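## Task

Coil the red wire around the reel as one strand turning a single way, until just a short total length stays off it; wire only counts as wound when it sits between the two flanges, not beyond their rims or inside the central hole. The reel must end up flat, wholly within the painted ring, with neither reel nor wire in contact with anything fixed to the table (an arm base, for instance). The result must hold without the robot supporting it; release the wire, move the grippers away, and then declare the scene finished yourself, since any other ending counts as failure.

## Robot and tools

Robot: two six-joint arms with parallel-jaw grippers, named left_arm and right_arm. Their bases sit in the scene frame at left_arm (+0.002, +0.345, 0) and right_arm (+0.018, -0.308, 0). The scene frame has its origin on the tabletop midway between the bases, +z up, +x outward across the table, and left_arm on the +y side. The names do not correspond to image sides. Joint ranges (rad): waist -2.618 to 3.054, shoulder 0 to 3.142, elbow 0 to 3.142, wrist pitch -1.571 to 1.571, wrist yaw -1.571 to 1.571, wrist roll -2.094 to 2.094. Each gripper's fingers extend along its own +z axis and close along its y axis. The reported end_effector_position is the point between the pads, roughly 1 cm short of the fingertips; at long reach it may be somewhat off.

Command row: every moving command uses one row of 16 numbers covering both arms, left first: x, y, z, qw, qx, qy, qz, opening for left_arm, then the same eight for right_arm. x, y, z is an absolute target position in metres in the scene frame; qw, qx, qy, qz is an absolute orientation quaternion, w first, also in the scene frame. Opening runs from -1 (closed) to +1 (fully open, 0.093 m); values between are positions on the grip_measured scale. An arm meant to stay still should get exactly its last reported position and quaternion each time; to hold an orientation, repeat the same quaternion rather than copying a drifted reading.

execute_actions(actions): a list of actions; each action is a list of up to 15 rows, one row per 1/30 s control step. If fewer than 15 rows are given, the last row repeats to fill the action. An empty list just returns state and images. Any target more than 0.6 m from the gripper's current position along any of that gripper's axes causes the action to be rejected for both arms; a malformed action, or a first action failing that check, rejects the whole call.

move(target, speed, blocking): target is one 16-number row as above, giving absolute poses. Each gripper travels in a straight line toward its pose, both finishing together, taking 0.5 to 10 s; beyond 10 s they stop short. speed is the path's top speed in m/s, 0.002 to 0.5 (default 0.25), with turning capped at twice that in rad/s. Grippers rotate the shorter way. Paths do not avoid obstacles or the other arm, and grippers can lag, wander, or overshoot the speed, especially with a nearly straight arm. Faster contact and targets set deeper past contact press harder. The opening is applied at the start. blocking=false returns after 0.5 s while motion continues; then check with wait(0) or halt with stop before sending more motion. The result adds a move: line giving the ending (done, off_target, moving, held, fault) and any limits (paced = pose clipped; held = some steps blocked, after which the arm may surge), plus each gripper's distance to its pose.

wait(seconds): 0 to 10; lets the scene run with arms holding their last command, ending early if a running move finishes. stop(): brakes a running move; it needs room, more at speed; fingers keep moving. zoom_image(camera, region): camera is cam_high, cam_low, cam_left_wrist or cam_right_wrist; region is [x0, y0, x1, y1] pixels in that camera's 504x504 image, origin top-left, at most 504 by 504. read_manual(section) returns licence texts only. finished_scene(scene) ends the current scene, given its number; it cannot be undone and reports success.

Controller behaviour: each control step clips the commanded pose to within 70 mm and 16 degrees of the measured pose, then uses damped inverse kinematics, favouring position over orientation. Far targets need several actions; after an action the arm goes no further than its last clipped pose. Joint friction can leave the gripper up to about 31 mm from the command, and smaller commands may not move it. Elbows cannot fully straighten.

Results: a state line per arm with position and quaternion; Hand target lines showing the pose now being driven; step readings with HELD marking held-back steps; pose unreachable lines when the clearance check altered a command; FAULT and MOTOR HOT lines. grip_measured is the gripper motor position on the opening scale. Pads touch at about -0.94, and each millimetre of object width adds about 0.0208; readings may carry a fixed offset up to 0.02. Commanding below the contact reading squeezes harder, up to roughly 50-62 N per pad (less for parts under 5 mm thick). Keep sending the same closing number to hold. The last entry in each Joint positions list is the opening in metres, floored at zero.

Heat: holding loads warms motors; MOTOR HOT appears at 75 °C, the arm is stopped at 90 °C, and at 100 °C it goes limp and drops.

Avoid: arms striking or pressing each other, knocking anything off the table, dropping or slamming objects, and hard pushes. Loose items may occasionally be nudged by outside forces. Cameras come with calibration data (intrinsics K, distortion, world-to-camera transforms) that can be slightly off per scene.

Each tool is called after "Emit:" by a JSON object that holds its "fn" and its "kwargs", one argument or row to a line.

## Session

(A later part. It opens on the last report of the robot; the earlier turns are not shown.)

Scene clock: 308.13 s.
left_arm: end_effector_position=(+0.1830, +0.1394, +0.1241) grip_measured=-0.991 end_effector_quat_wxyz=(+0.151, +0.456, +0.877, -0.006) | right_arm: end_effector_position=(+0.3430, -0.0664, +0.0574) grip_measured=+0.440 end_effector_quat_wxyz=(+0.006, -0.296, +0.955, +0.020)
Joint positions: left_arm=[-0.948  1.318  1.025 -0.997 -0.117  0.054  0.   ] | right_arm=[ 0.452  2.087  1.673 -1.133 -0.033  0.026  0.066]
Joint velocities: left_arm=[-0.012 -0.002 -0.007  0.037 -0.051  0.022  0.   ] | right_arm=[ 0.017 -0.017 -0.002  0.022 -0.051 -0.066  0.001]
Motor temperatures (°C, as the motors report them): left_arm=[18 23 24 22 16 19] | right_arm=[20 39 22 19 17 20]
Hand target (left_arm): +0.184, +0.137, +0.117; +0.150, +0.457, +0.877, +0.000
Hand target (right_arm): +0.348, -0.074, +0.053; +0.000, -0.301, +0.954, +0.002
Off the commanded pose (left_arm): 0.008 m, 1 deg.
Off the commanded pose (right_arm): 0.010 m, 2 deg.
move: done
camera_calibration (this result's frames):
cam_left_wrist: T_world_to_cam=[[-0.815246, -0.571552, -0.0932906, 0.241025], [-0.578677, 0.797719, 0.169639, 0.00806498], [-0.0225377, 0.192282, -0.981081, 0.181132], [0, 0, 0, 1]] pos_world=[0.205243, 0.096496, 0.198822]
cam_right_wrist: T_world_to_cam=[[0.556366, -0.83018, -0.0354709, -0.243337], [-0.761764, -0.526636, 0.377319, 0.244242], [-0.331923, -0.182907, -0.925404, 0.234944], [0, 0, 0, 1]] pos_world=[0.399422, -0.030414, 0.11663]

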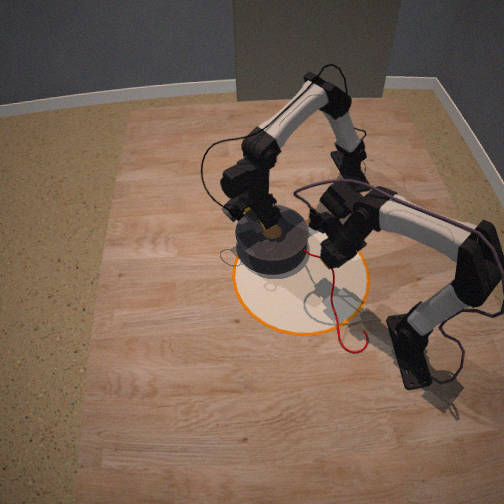

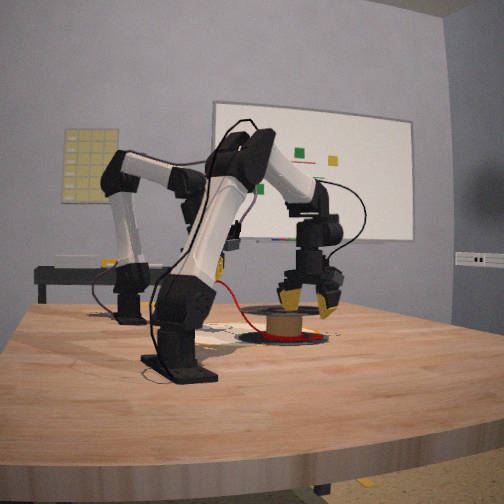

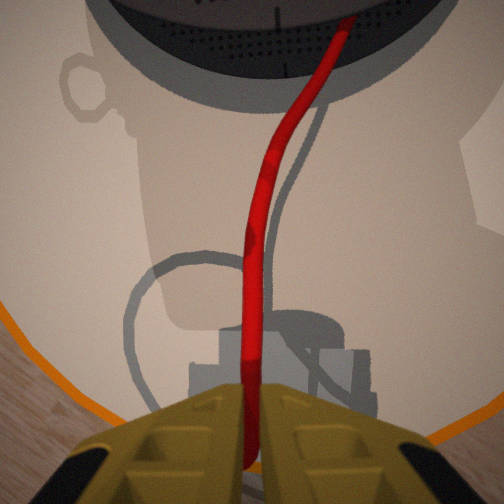

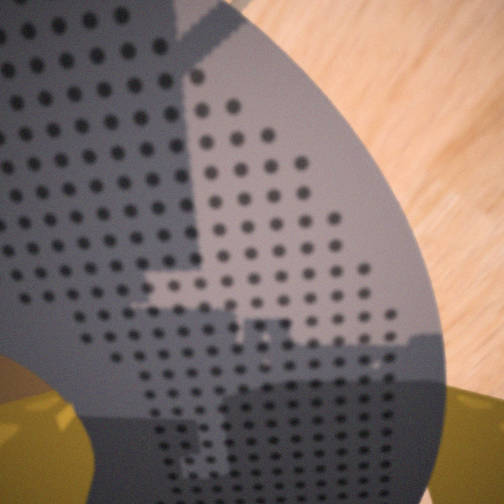

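Emit:
{"fn": "move", "kwargs": {
  "target": [0.19,0.125,0.112,0.15,0.4565,0.877,0,-1,0.374,-0.034,0.054,0,-0.643,0.766,0,0.42],
  "speed": 0.25
}}

Emit:
{"fn": "zoom_image", "kwargs": {
  "camera": "cam_low",
  "region": [150,250,370,370]
}}

Scene clock: 311.07 s.
left_arm: end_effector_position=(+0.1867, +0.1282, +0.1133) grip_measured=-0.991 end_effector_quat_wxyz=(+0.148, +0.457, +0.877, -0.006) | right_arm: end_effector_position=(+0.3660, -0.0323, +0.0588) grip_measured=+0.440 end_effector_quat_wxyz=(-0.001, -0.628, +0.777, +0.026)
Joint positions: left_arm=[-0.961  1.372  1.025 -0.952 -0.117  0.043  0.   ] | right_arm=[ 0.477  2.281  1.991 -1.283 -0.052 -0.709  0.066]
Joint velocities: left_arm=[-0.022 -0.002 -0.017 -0.022  0.022  0.007  0.   ] | right_arm=[-0.002 -0.012 -0.007 -0.022  0.022 -0.081  0.   ]
Motor temperatures (°C, as the motors report them): left_arm=[18 23 24 22 16 19] | right_arm=[20 39 23 19 17 20]
Hand target (left_arm): +0.190, +0.125, +0.112; +0.150, +0.456, +0.877, -0.000
Hand target (right_arm): +0.374, -0.034, +0.054; +0.000, -0.642, +0.766, +0.000
Off the commanded pose (left_arm): 0.005 m, 1 deg.
Off the commanded pose (right_arm): 0.010 m, 4 deg.
move: off_target (right_arm)
camera_calibration (this result's frames):
cam_left_wrist: T_world_to_cam=[[-0.81722, -0.569259, -0.0899719, 0.23637], [-0.575623, 0.798514, 0.176162, 0.0195608], [-0.0284381, 0.195753, -0.980241, 0.17326], [0, 0, 0, 1]] pos_world=[0.209353, 0.08502, 0.187657]
cam_right_wrist: T_world_to_cam=[[0.974856, -0.218678, -0.0428531, -0.360742], [-0.187942, -0.910174, 0.369136, 0.0572309], [-0.119726, -0.3518, -0.928387, 0.167165], [0, 0, 0, 1]] pos_world=[0.382442, 0.0320121, 0.118609]

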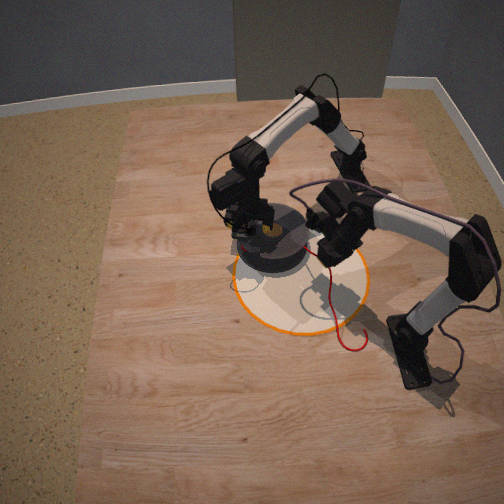

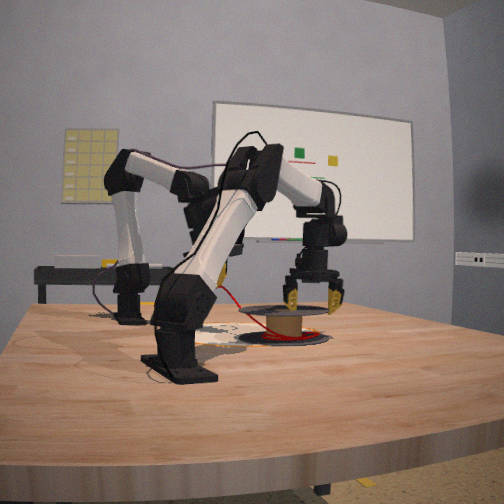

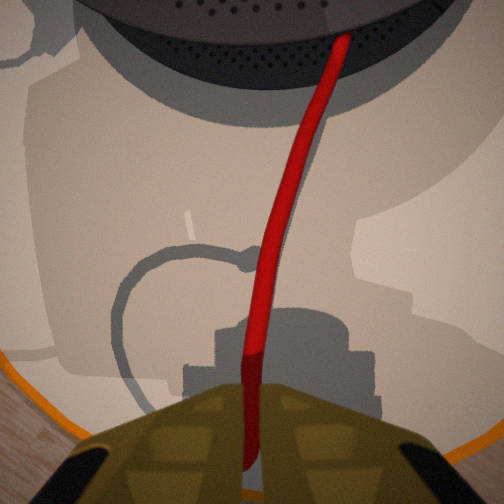

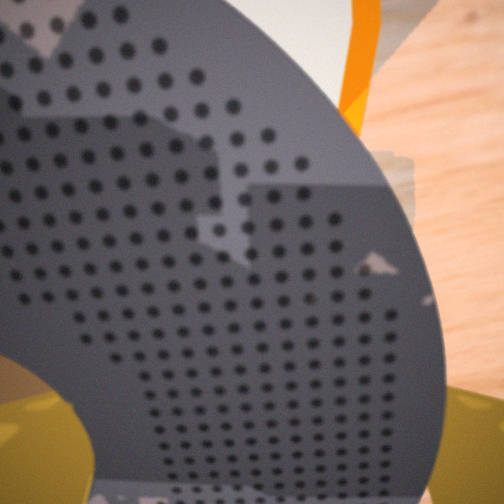

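Region (150, 250, 370, 370) of cam_low's 504x504 image, scaled by 2.291, with more detail than that image has; it fills the top 275 rows of this view, and the rest is white.

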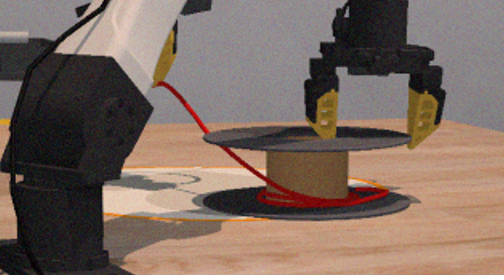

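Emit:
{"fn": "move", "kwargs": {
  "target": [0.2,0.105,0.1,0.15,0.4565,0.877,0,-1,0.369,0.004,0.054,0,-0.843,0.537,0,0.42],
  "speed": 0.25
}}

Emit:
{"fn": "zoom_image", "kwargs": {
  "camera": "cam_low",
  "region": [150,250,370,370]
}}

Scene clock: 313.93 s.
left_arm: end_effector_position=(+0.1948, +0.1106, +0.0989) grip_measured=-0.991 end_effector_quat_wxyz=(+0.142, +0.458, +0.878, -0.004) | right_arm: end_effector_position=(+0.3556, +0.0014, +0.0588) grip_measured=+0.440 end_effector_quat_wxyz=(+0.009, +0.833, -0.553, -0.029)
Joint positions: left_arm=[-0.976  1.465  1.049 -0.895 -0.12   0.029  0.   ] | right_arm=[ 0.55   2.391  2.179 -1.39  -0.051 -1.247  0.066]
Joint velocities: left_arm=[-0.007  0.007 -0.027 -0.007 -0.051 -0.037  0.   ] | right_arm=[ 0.002 -0.007  0.007  0.051  0.022 -0.066  0.001]
Motor temperatures (°C, as the motors report them): left_arm=[18 23 25 22 16 19] | right_arm=[20 39 23 19 17 20]
Hand target (left_arm): +0.199, +0.105, +0.100; +0.150, +0.457, +0.877, -0.000
Hand target (right_arm): +0.369, +0.003, +0.054; +0.001, +0.843, -0.538, +0.001
Off the commanded pose (left_arm): 0.008 m, 1 deg.
Off the commanded pose (right_arm): 0.014 m, 4 deg.
move: off_target (right_arm)
camera_calibration (this result's frames):
cam_left_wrist: T_world_to_cam=[[-0.818204, -0.568001, -0.0889744, 0.231595], [-0.573821, 0.797193, 0.18765, 0.0394712], [-0.0356556, 0.204591, -0.978198, 0.163059], [0, 0, 0, 1]] pos_world=[0.217955, 0.0667195, 0.172703]
cam_right_wrist: T_world_to_cam=[[0.92388, 0.379723, -0.0474949, -0.325729], [0.370119, -0.855103, 0.363057, -0.112187], [0.097248, -0.353, -0.930556, 0.100743], [0, 0, 0, 1]] pos_world=[0.33266, 0.0633173, 0.119007]

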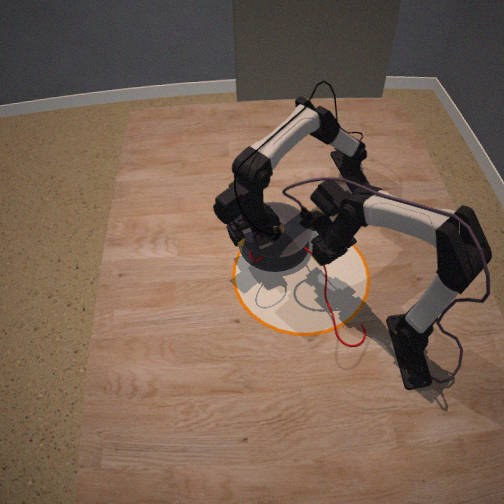

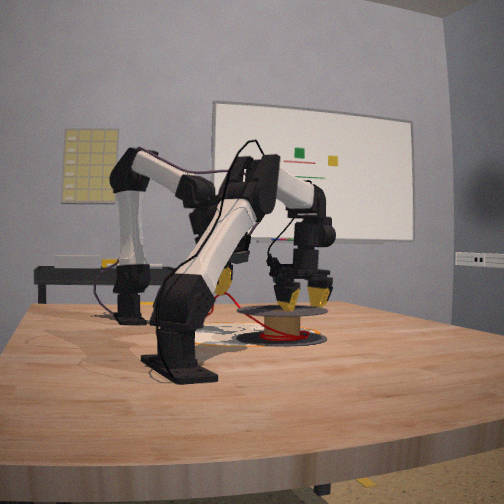

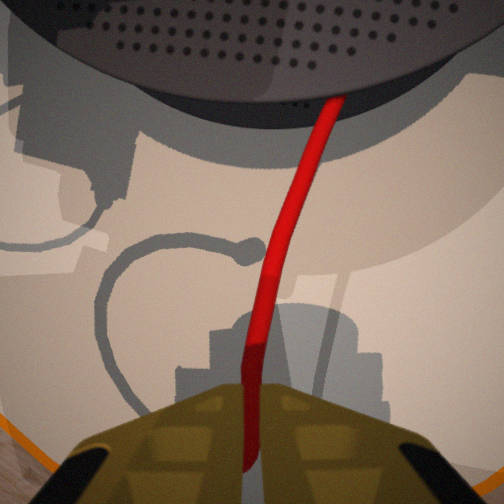

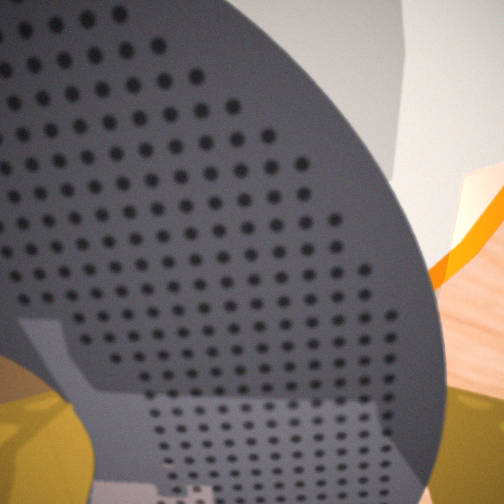

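Region (150, 250, 370, 370) of cam_low's 504x504 image, scaled by 2.291, with more detail than that image has; it fills the top 275 rows of this view, and the rest is white.

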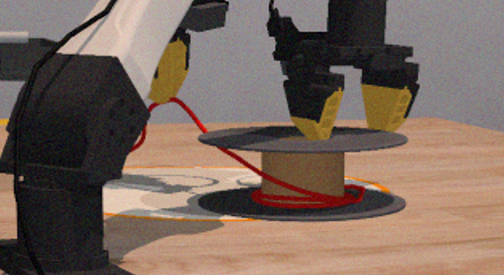

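Emit:
{"fn": "zoom_image", "kwargs": {
  "camera": "cam_high",
  "region": [210,190,390,360]
}}

Region (210, 190, 390, 360) of cam_high's 504x504 image, scaled by 2.800, with more detail than that image has.

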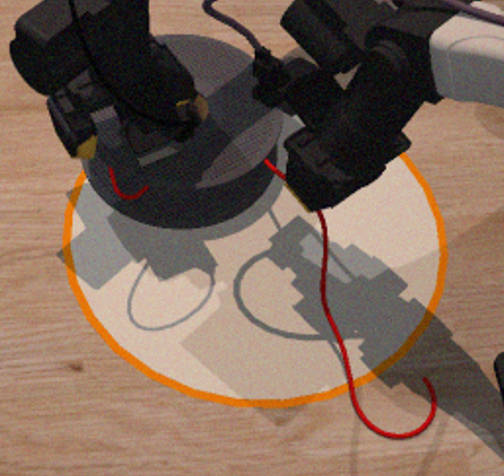

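Emit:
{"fn": "move", "kwargs": {
  "target": [0.185,0.14,0.025,0.15,0.4565,0.877,0,-1,0.36,0.002,0.056,0,-0.843,0.537,0,1],
  "speed": 0.2
}}

Emit:
{"fn": "move", "kwargs": {
  "target": [0.185,0.14,0.025,0.15,0.4565,0.877,0,-0.2,0.358,0.002,0.1,0,-0.843,0.537,0,1],
  "speed": 0.2
}}

Emit:
{"fn": "move", "kwargs": {
  "target": [0.18,0.16,0.12,0.15,0.4565,0.877,0,-0.2,0.32,-0.05,0.10,0,-0.383,0.924,0,1],
  "speed": 0.3
}}

Scene clock: 317.97 s.
left_arm: end_effector_position=(+0.1812, +0.1400, +0.0214) grip_measured=-0.991 end_effector_quat_wxyz=(+0.133, +0.460, +0.878, +0.003) | right_arm: end_effector_position=(+0.3582, +0.0023, +0.0548) grip_measured=+0.990 end_effector_quat_wxyz=(+0.006, +0.840, -0.543, -0.013)
Joint positions: left_arm=[-0.954  1.465  0.727 -0.593 -0.12   0.054  0.   ] | right_arm=[ 0.558  2.387  2.158 -1.36  -0.022 -1.262  0.093]
Joint velocities: left_arm=[-0.017 -0.012 -0.002 -0.022 -0.066 -0.066  0.   ] | right_arm=[-0.002  0.002  0.012 -0.037 -0.037 -0.037  0.001]
Motor temperatures (°C, as the motors report them): left_arm=[18 23 25 22 16 19] | right_arm=[20 40 23 19 17 20]
Hand target (left_arm): +0.185, +0.140, +0.025; +0.150, +0.457, +0.877, +0.000
Hand target (right_arm): +0.360, +0.002, +0.056; +0.001, +0.843, -0.537, -0.000
Off the commanded pose (left_arm): 0.005 m, 2 deg.
Off the commanded pose (right_arm): 0.002 m, 2 deg.
move: done
camera_calibration (this result's frames):
cam_left_wrist: T_world_to_cam=[[-0.820365, -0.563951, -0.0946571, 0.230232], [-0.570194, 0.794167, 0.210186, 0.0220295], [-0.0433611, 0.226402, -0.973068, 0.0789613], [0, 0, 0, 1]] pos_world=[0.204859, 0.0944673, 0.0939975]
cam_right_wrist: T_world_to_cam=[[0.915587, 0.401331, -0.0251792, -0.326988], [0.379465, -0.841586, 0.38437, -0.115458], [0.133069, -0.361479, -0.922836, 0.0839137], [0, 0, 0, 1]] pos_world=[0.332032, 0.0643957, 0.113584]

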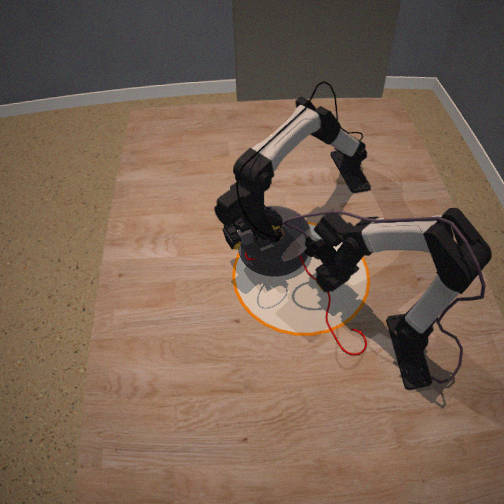

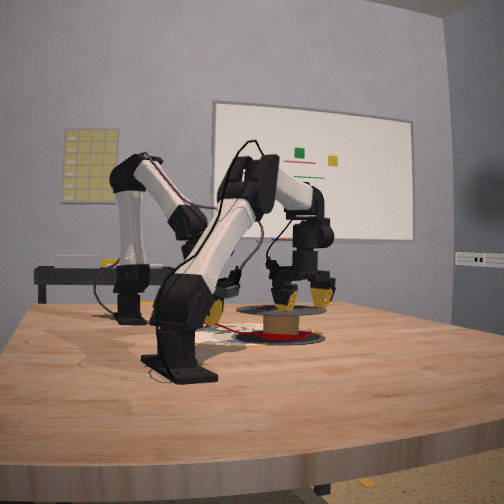

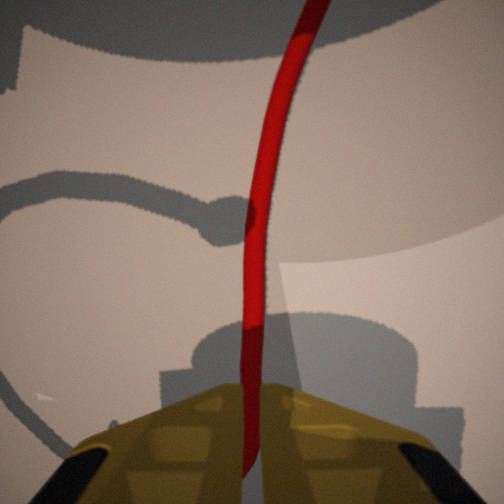

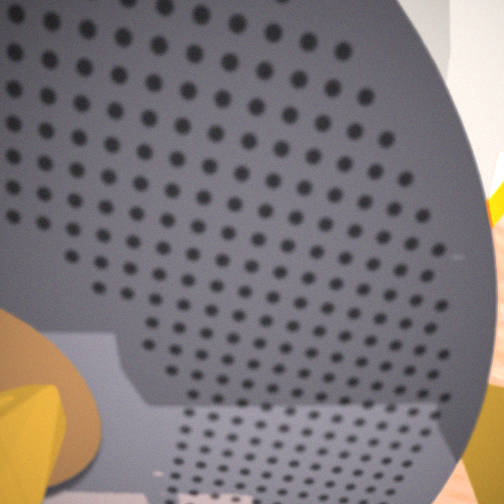

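Scene clock: 319.00 s.
left_arm: end_effector_position=(+0.1820, +0.1390, +0.0217) grip_measured=-0.202 end_effector_quat_wxyz=(+0.136, +0.460, +0.877, +0.002) | right_arm: end_effector_position=(+0.3596, +0.0011, +0.0960) grip_measured=+0.990 end_effector_quat_wxyz=(-0.001, +0.840, -0.543, -0.006)
Joint positions: left_arm=[-0.954  1.465  0.727 -0.588 -0.12   0.054  0.035] | right_arm=[ 0.558  2.387  2.322 -1.507 -0.011 -1.263  0.093]
Joint velocities: left_arm=[-0.017  0.007 -0.002  0.051 -0.022 -0.007 -0.001] | right_arm=[ 0.002 -0.012 -0.002 -0.022 -0.007 -0.022 -0.001]
Motor temperatures (°C, as the motors report them): left_arm=[18 23 25 22 16 19] | right_arm=[20 40 23 19 17 20]
Hand target (left_arm): +0.185, +0.140, +0.025; +0.150, +0.457, +0.877, +0.000
Hand target (right_arm): +0.359, +0.003, +0.100; -0.000, +0.843, -0.537, +0.000
Off the commanded pose (left_arm): 0.005 m, 2 deg.
Off the commanded pose (right_arm): 0.004 m, 1 deg.
move: done
camera_calibration (this result's frames):
cam_left_wrist: T_world_to_cam=[[-0.820039, -0.564385, -0.0948964, 0.230325], [-0.570907, 0.795116, 0.20459, 0.0233886], [-0.0400137, 0.221948, -0.974237, 0.0795966], [0, 0, 0, 1]] pos_world=[0.205414, 0.0937292, 0.0946179]
cam_right_wrist: T_world_to_cam=[[0.915697, 0.401826, -0.00589124, -0.32861], [0.372283, -0.842671, 0.388986, -0.130667], [0.15134, -0.358387, -0.921225, 0.114572], [0, 0, 0, 1]] pos_world=[0.332213, 0.0629957, 0.154438]

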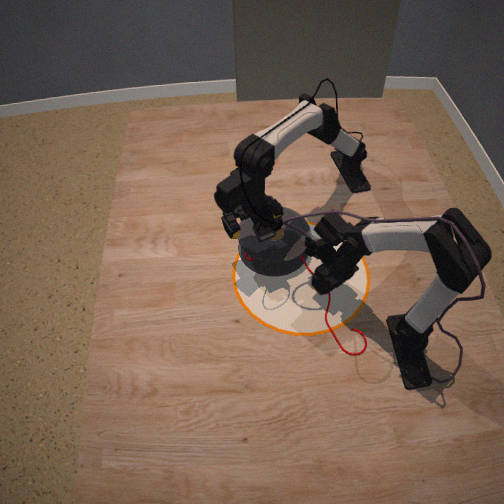

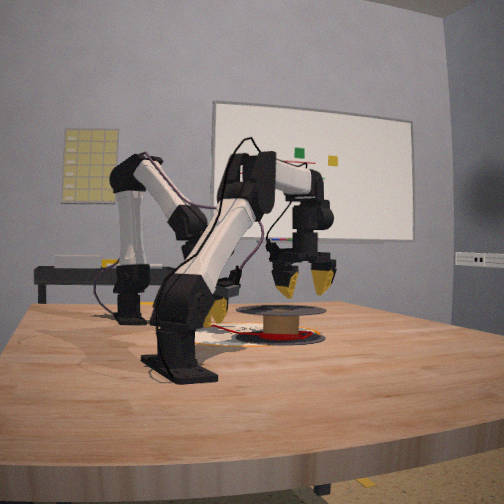

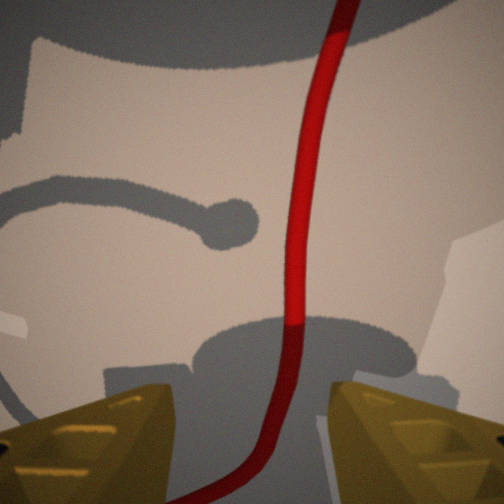

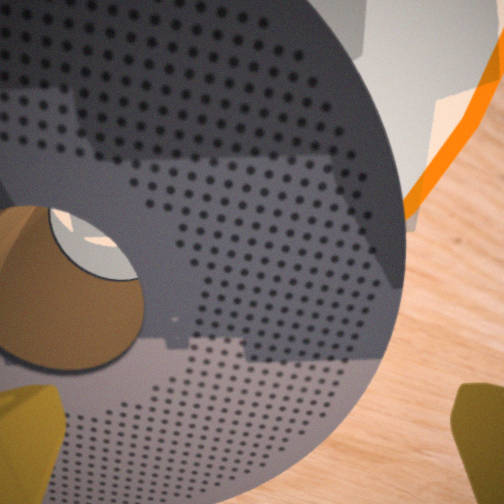

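Scene clock: 321.63 s.
left_arm: end_effector_position=(+0.1787, +0.1594, +0.1092) grip_measured=-0.202 end_effector_quat_wxyz=(+0.139, +0.459, +0.877, +0.006) | right_arm: end_effector_position=(+0.3173, -0.0452, +0.1000) grip_measured=+0.990 end_effector_quat_wxyz=(-0.008, -0.391, +0.920, +0.003)
Joint positions: left_arm=[-0.916  1.276  0.943 -0.984 -0.12   0.091  0.035] | right_arm=[ 0.543  2.08   1.834 -1.337 -0.011 -0.087  0.093]
Joint velocities: left_arm=[-0.012  0.007 -0.007 -0.066 -0.022 -0.007  0.   ] | right_arm=[-0.007 -0.002  0.012  0.022 -0.066 -0.007 -0.   ]
Motor temperatures (°C, as the motors report them): left_arm=[18 23 25 22 16 19] | right_arm=[20 41 23 19 17 20]
Hand target (left_arm): +0.180, +0.160, +0.119; +0.150, +0.457, +0.877, +0.000
Hand target (right_arm): +0.320, -0.050, +0.101; -0.000, -0.383, +0.924, +0.000
Off the commanded pose (left_arm): 0.011 m, 1 deg.
Off the commanded pose (right_arm): 0.005 m, 1 deg.
move: off_target (left_arm)
camera_calibration (this result's frames):
cam_left_wrist: T_world_to_cam=[[-0.817883, -0.565884, -0.104124, 0.248296], [-0.574528, 0.793314, 0.201421, -0.0113303], [-0.0313777, 0.224561, -0.973955, 0.158207], [0, 0, 0, 1]] pos_world=[0.201531, 0.113968, 0.182222]
cam_right_wrist: T_world_to_cam=[[0.711977, -0.702074, -0.013417, -0.255756], [-0.636838, -0.653636, 0.408898, 0.171206], [-0.295846, -0.282581, -0.912482, 0.252554], [0, 0, 0, 1]] pos_world=[0.36584, 0.00371365, 0.157013]

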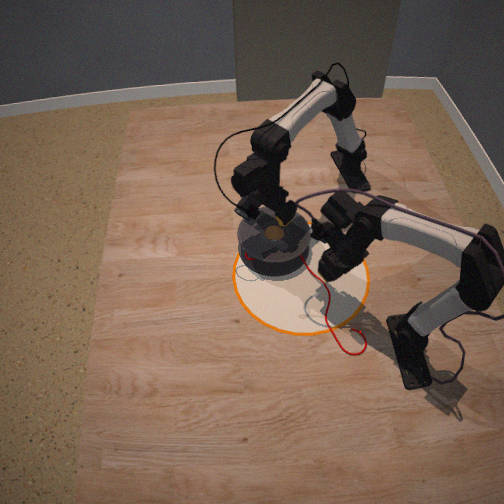

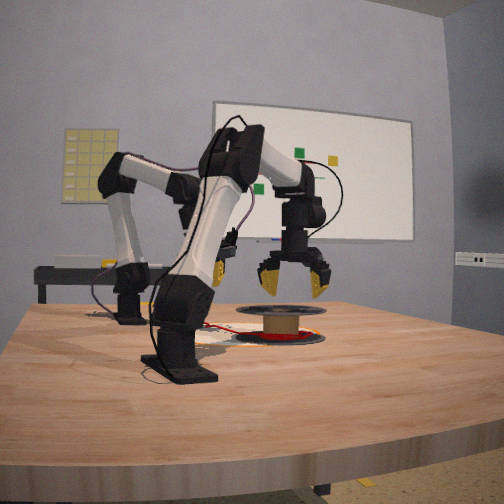

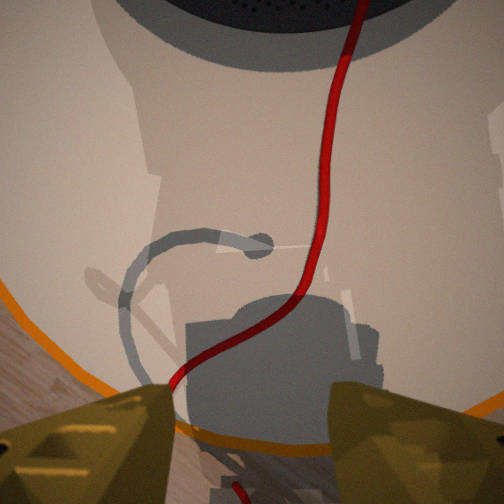

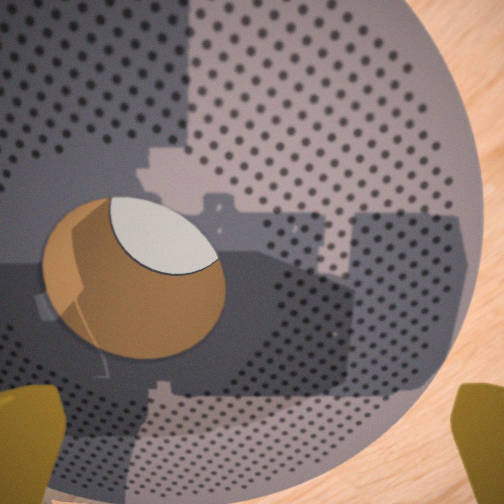

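Emit:
{"fn": "move", "kwargs": {
  "target": [0.17,0.235,0.13,0.15,0.4565,0.877,0,-0.2,0.263,-0.058,0.095,0,0.4617,0.887,0,1],
  "speed": 0.3
}}

Scene clock: 329.50 s.
left_arm: end_effector_position=(+0.1772, +0.2301, +0.1311) grip_measured=-0.202 end_effector_quat_wxyz=(+0.155, +0.457, +0.876, +0.004) | right_arm: end_effector_position=(+0.2654, -0.0582, +0.0953) grip_measured=+0.990 end_effector_quat_wxyz=(-0.007, +0.463, +0.886, -0.004)
Joint positions: left_arm=[-0.648  1.031  0.878 -1.11  -0.05   0.349  0.035] | right_arm=[ 0.612  1.892  1.548 -1.239 -0.011  1.748  0.093]
Joint velocities: left_arm=[-0.007 -0.012 -0.017 -0.007 -0.037  0.022 -0.   ] | right_arm=[-0.017  0.002  0.007 -0.022 -0.007 -0.022 -0.   ]
Motor temperatures (°C, as the motors report them): left_arm=[18 23 25 21 16 19] | right_arm=[20 42 22 19 17 20]
Hand target (left_arm): +0.171, +0.234, +0.129; +0.151, +0.456, +0.877, -0.000
Hand target (right_arm): +0.263, -0.059, +0.096; +0.001, +0.462, +0.887, -0.001
Off the commanded pose (left_arm): 0.009 m, 1 deg.
Off the commanded pose (right_arm): 0.002 m, 1 deg.
move: done
camera_calibration (this result's frames):
cam_left_wrist: T_world_to_cam=[[-0.813386, -0.570205, -0.115194, 0.290981], [-0.581691, 0.795133, 0.171461, -0.0679609], [-0.00617325, 0.206471, -0.978433, 0.163889], [0, 0, 0, 1]] pos_world=[0.198159, 0.186118, 0.205526]
cam_right_wrist: T_world_to_cam=[[-0.826254, -0.563143, 0.0132042, 0.185823], [-0.510293, 0.758226, 0.405826, 0.180501], [-0.23855, 0.328577, -0.913855, 0.249736], [0, 0, 0, 1]] pos_world=[0.30522, -0.114273, 0.152516]

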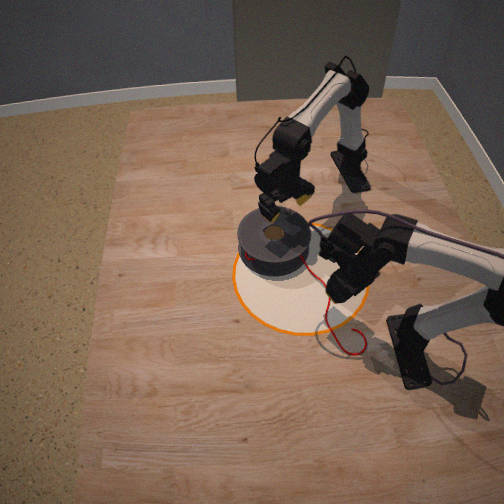

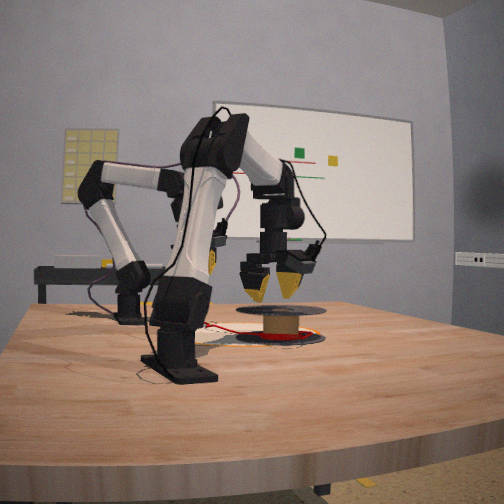

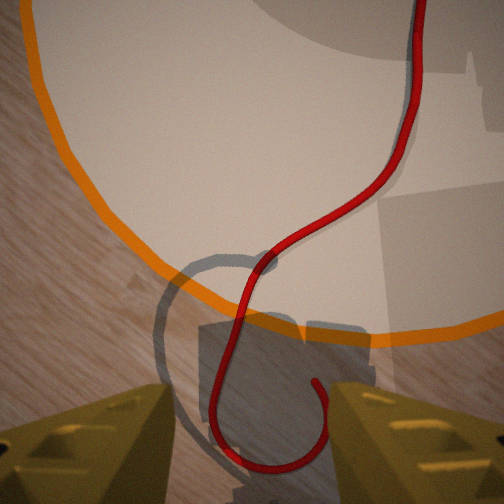

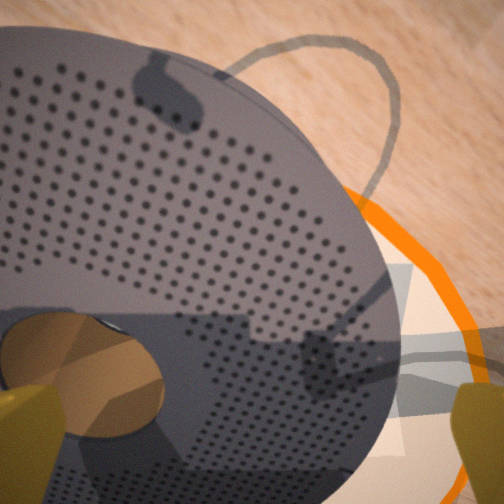

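Emit:
{"fn": "move", "kwargs": {
  "target": [0.174,0.282,0.065,0.144,0.553,0.82,0.036,-0.3,0.251,-0.047,0.092,0,0.4617,0.887,0,1],
  "speed": 0.2
}}

Scene clock: 336.70 s.
left_arm: end_effector_position=(+0.1730, +0.2826, +0.0642) grip_measured=-0.298 end_effector_quat_wxyz=(+0.130, +0.554, +0.822, +0.038) | right_arm: end_effector_position=(+0.2531, -0.0466, +0.0918) grip_measured=+0.990 end_effector_quat_wxyz=(-0.006, +0.463, +0.886, -0.004)
Joint positions: left_arm=[-0.389  0.949  0.588 -0.938 -0.014  0.826  0.031] | right_arm=[ 0.66   1.892  1.534 -1.223 -0.01   1.797  0.093]
Joint velocities: left_arm=[-0.007 -0.007 -0.012  0.095 -0.007  0.051 -0.001] | right_arm=[-0.012 -0.017  0.002  0.007 -0.007  0.007 -0.001]
Motor temperatures (°C, as the motors report them): left_arm=[18 22 25 21 16 19] | right_arm=[20 42 22 19 17 20]
Hand target (left_arm): +0.175, +0.281, +0.065; +0.145, +0.553, +0.820, +0.036
Hand target (right_arm): +0.251, -0.047, +0.092; +0.001, +0.462, +0.887, -0.001
Off the commanded pose (left_arm): 0.001 m, 2 deg.
Off the commanded pose (right_arm): 0.002 m, 1 deg.
move: done
camera_calibration (this result's frames):
cam_left_wrist: T_world_to_cam=[[-0.911904, -0.372755, -0.171713, 0.274677], [-0.407177, 0.874105, 0.264853, -0.159122], [0.0513696, 0.311438, -0.948877, 0.0460037], [0, 0, 0, 1]] pos_world=[0.183325, 0.22715, 0.132962]
cam_right_wrist: T_world_to_cam=[[-0.826695, -0.562523, 0.0120082, 0.182452], [-0.51029, 0.758582, 0.405164, 0.166911], [-0.237023, 0.328819, -0.914165, 0.23939], [0, 0, 0, 1]] pos_world=[0.292746, -0.102698, 0.149025]

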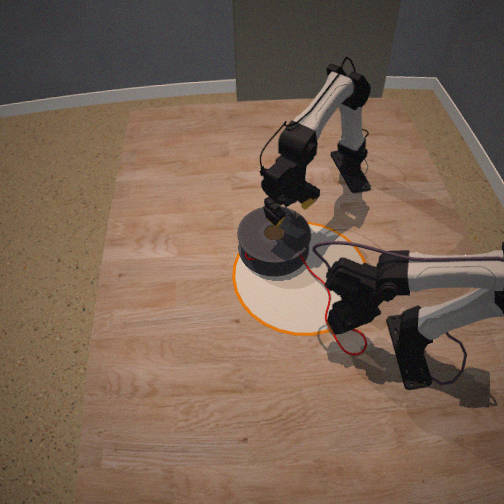

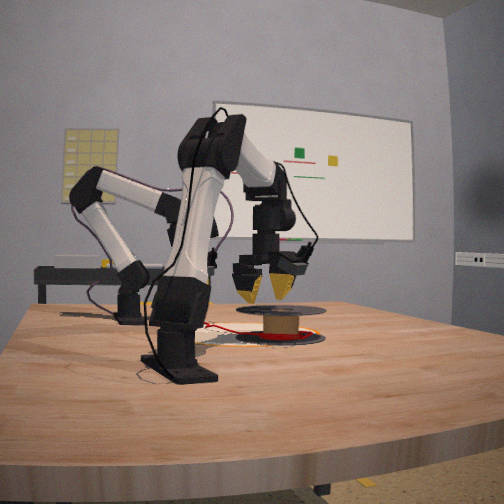

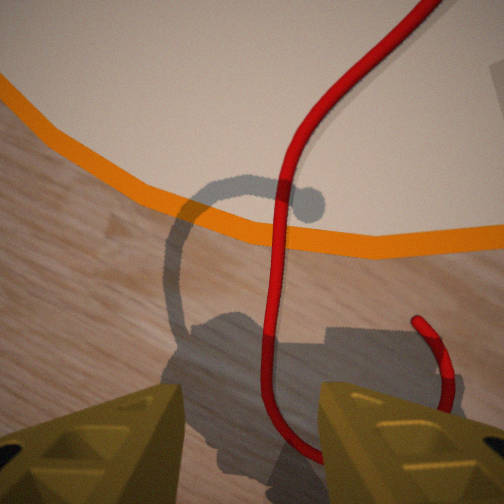

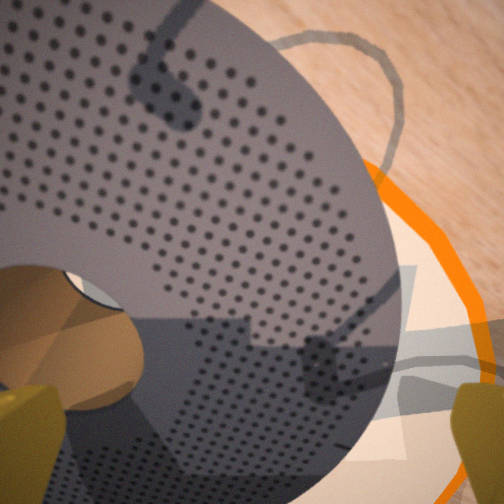

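Emit:
{"fn": "move", "kwargs": {
  "target": [0.175,0.283,0.004,0.144,0.553,0.82,0.036,-0.3,0.246,-0.0457,0.052,0,0.4617,0.887,0,1],
  "speed": 0.12
}}

Scene clock: 338.37 s.
left_arm: end_effector_position=(+0.1638, +0.2876, +0.0114) grip_measured=-0.298 end_effector_quat_wxyz=(+0.127, +0.556, +0.821, +0.037) | right_arm: end_effector_position=(+0.2481, -0.0456, +0.0577) grip_measured=+0.990 end_effector_quat_wxyz=(-0.004, +0.463, +0.886, +0.004)
Joint positions: left_arm=[-0.376  0.97   0.382 -0.719 -0.01   0.843  0.031] | right_arm=[ 0.673  1.892  1.396 -1.069 -0.01   1.811  0.093]
Joint velocities: left_arm=[ 0.007 -0.002 -0.007 -0.037 -0.007  0.037  0.   ] | right_arm=[-0.002 -0.012 -0.002 -0.022  0.022 -0.066  0.   ]
Motor temperatures (°C, as the motors report them): left_arm=[18 22 25 21 16 19] | right_arm=[20 41 22 19 17 20]
Hand target (left_arm): +0.173, +0.284, +0.006; +0.144, +0.553, +0.820, +0.036
Hand target (right_arm): +0.245, -0.046, +0.052; +0.000, +0.462, +0.887, -0.000
Off the commanded pose (left_arm): 0.014 m, 2 deg.
Off the commanded pose (right_arm): 0.006 m, 1 deg.
move: off_target (left_arm)
camera_calibration (this result's frames):
cam_left_wrist: T_world_to_cam=[[-0.915006, -0.367271, -0.166965, 0.257987], [-0.400697, 0.875494, 0.270097, -0.154825], [0.0469778, 0.314043, -0.948246, -0.00514647], [0, 0, 0, 1]] pos_world=[0.174264, 0.231915, 0.0800124]
cam_right_wrist: T_world_to_cam=[[-0.827168, -0.561942, -0.00378894, 0.180425], [-0.514142, 0.754051, 0.408736, 0.177934], [-0.226828, 0.340041, -0.912645, 0.204571], [0, 0, 0, 1]] pos_world=[0.287127, -0.102346, 0.114656]

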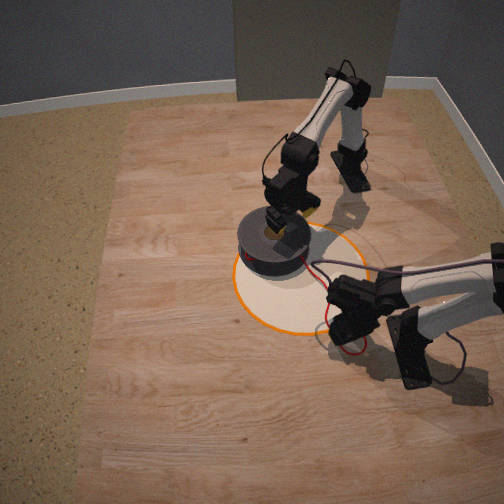

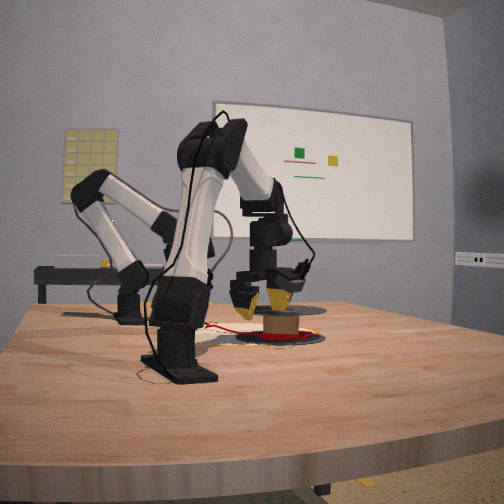

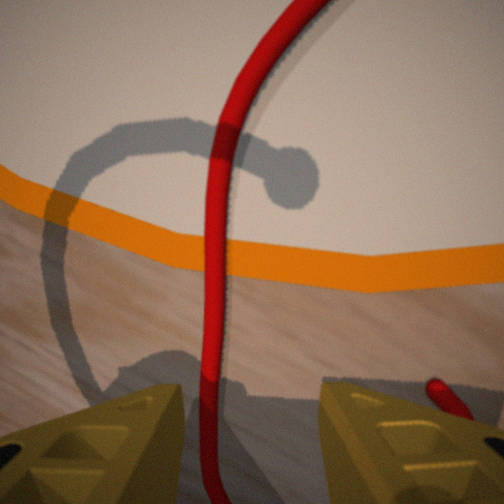

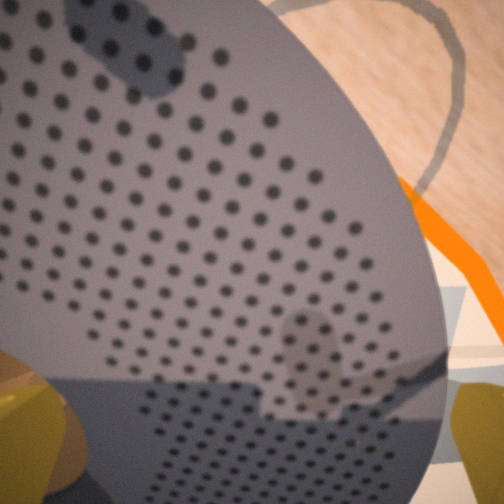

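Emit:
{"fn": "move", "kwargs": {
  "target": [0.17,0.285,0.004,0.144,0.553,0.82,0.036,-1,0.246,-0.0457,0.052,0,0.4617,0.887,0,0.42],
  "speed": 0.12
}}

Scene clock: 339.37 s.
left_arm: end_effector_position=(+0.1677, +0.2850, +0.0093) grip_measured=-0.998 end_effector_quat_wxyz=(+0.140, +0.556, +0.819, +0.037) | right_arm: end_effector_position=(+0.2485, -0.0451, +0.0577) grip_measured=+0.441 end_effector_quat_wxyz=(-0.004, +0.464, +0.886, +0.005)
Joint positions: left_arm=[-0.377  0.97   0.366 -0.676 -0.004  0.843  0.   ] | right_arm=[ 0.673  1.892  1.396 -1.067 -0.01   1.811  0.066]
Joint velocities: left_arm=[ 0.002  0.002 -0.017 -0.007  0.037 -0.037  0.   ] | right_arm=[-0.012 -0.007 -0.007 -0.022 -0.022 -0.022 -0.   ]
Motor temperatures (°C, as the motors report them): left_arm=[18 22 25 22 16 19] | right_arm=[20 41 22 19 17 20]
Hand target (left_arm): +0.170, +0.285, +0.005; +0.144, +0.553, +0.820, +0.036
Hand target (right_arm): +0.246, -0.046, +0.052; +0.000, +0.462, +0.887, -0.000
Off the commanded pose (left_arm): 0.006 m, 1 deg.
Off the commanded pose (right_arm): 0.006 m, 1 deg.
move: done
camera_calibration (this result's frames):
cam_left_wrist: T_world_to_cam=[[-0.911857, -0.367906, -0.182104, 0.260084], [-0.404692, 0.880053, 0.248456, -0.150802], [0.0688528, 0.300252, -0.951372, -0.00627455], [0, 0, 0, 1]] pos_world=[0.176563, 0.230284, 0.0788605]
cam_right_wrist: T_world_to_cam=[[-0.827589, -0.561302, -0.00599766, 0.181223], [-0.514183, 0.753744, 0.409251, 0.177775], [-0.225193, 0.341776, -0.912402, 0.204174], [0, 0, 0, 1]] pos_world=[0.287366, -0.102058, 0.114621]

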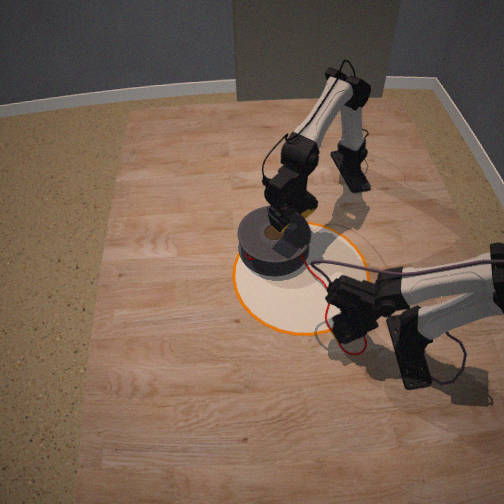

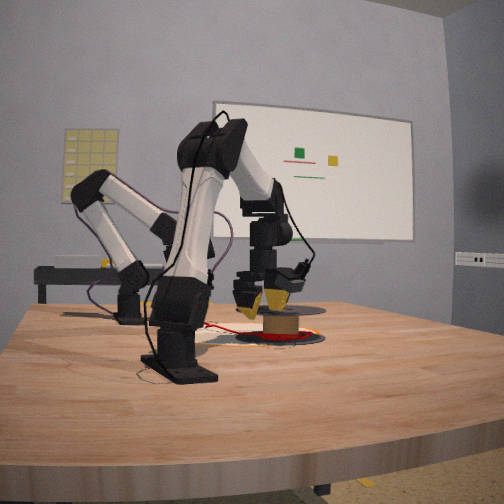

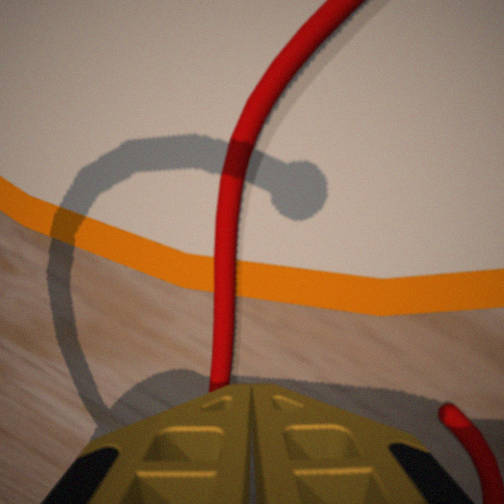

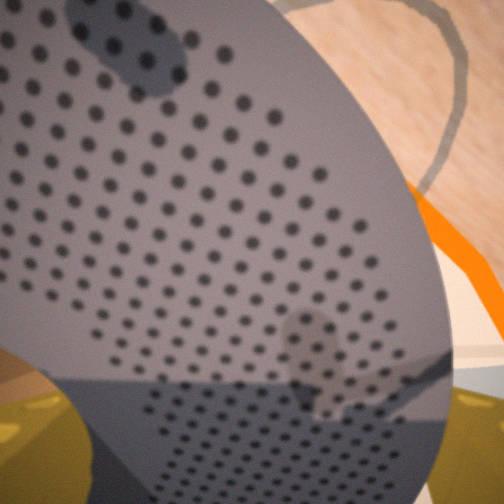

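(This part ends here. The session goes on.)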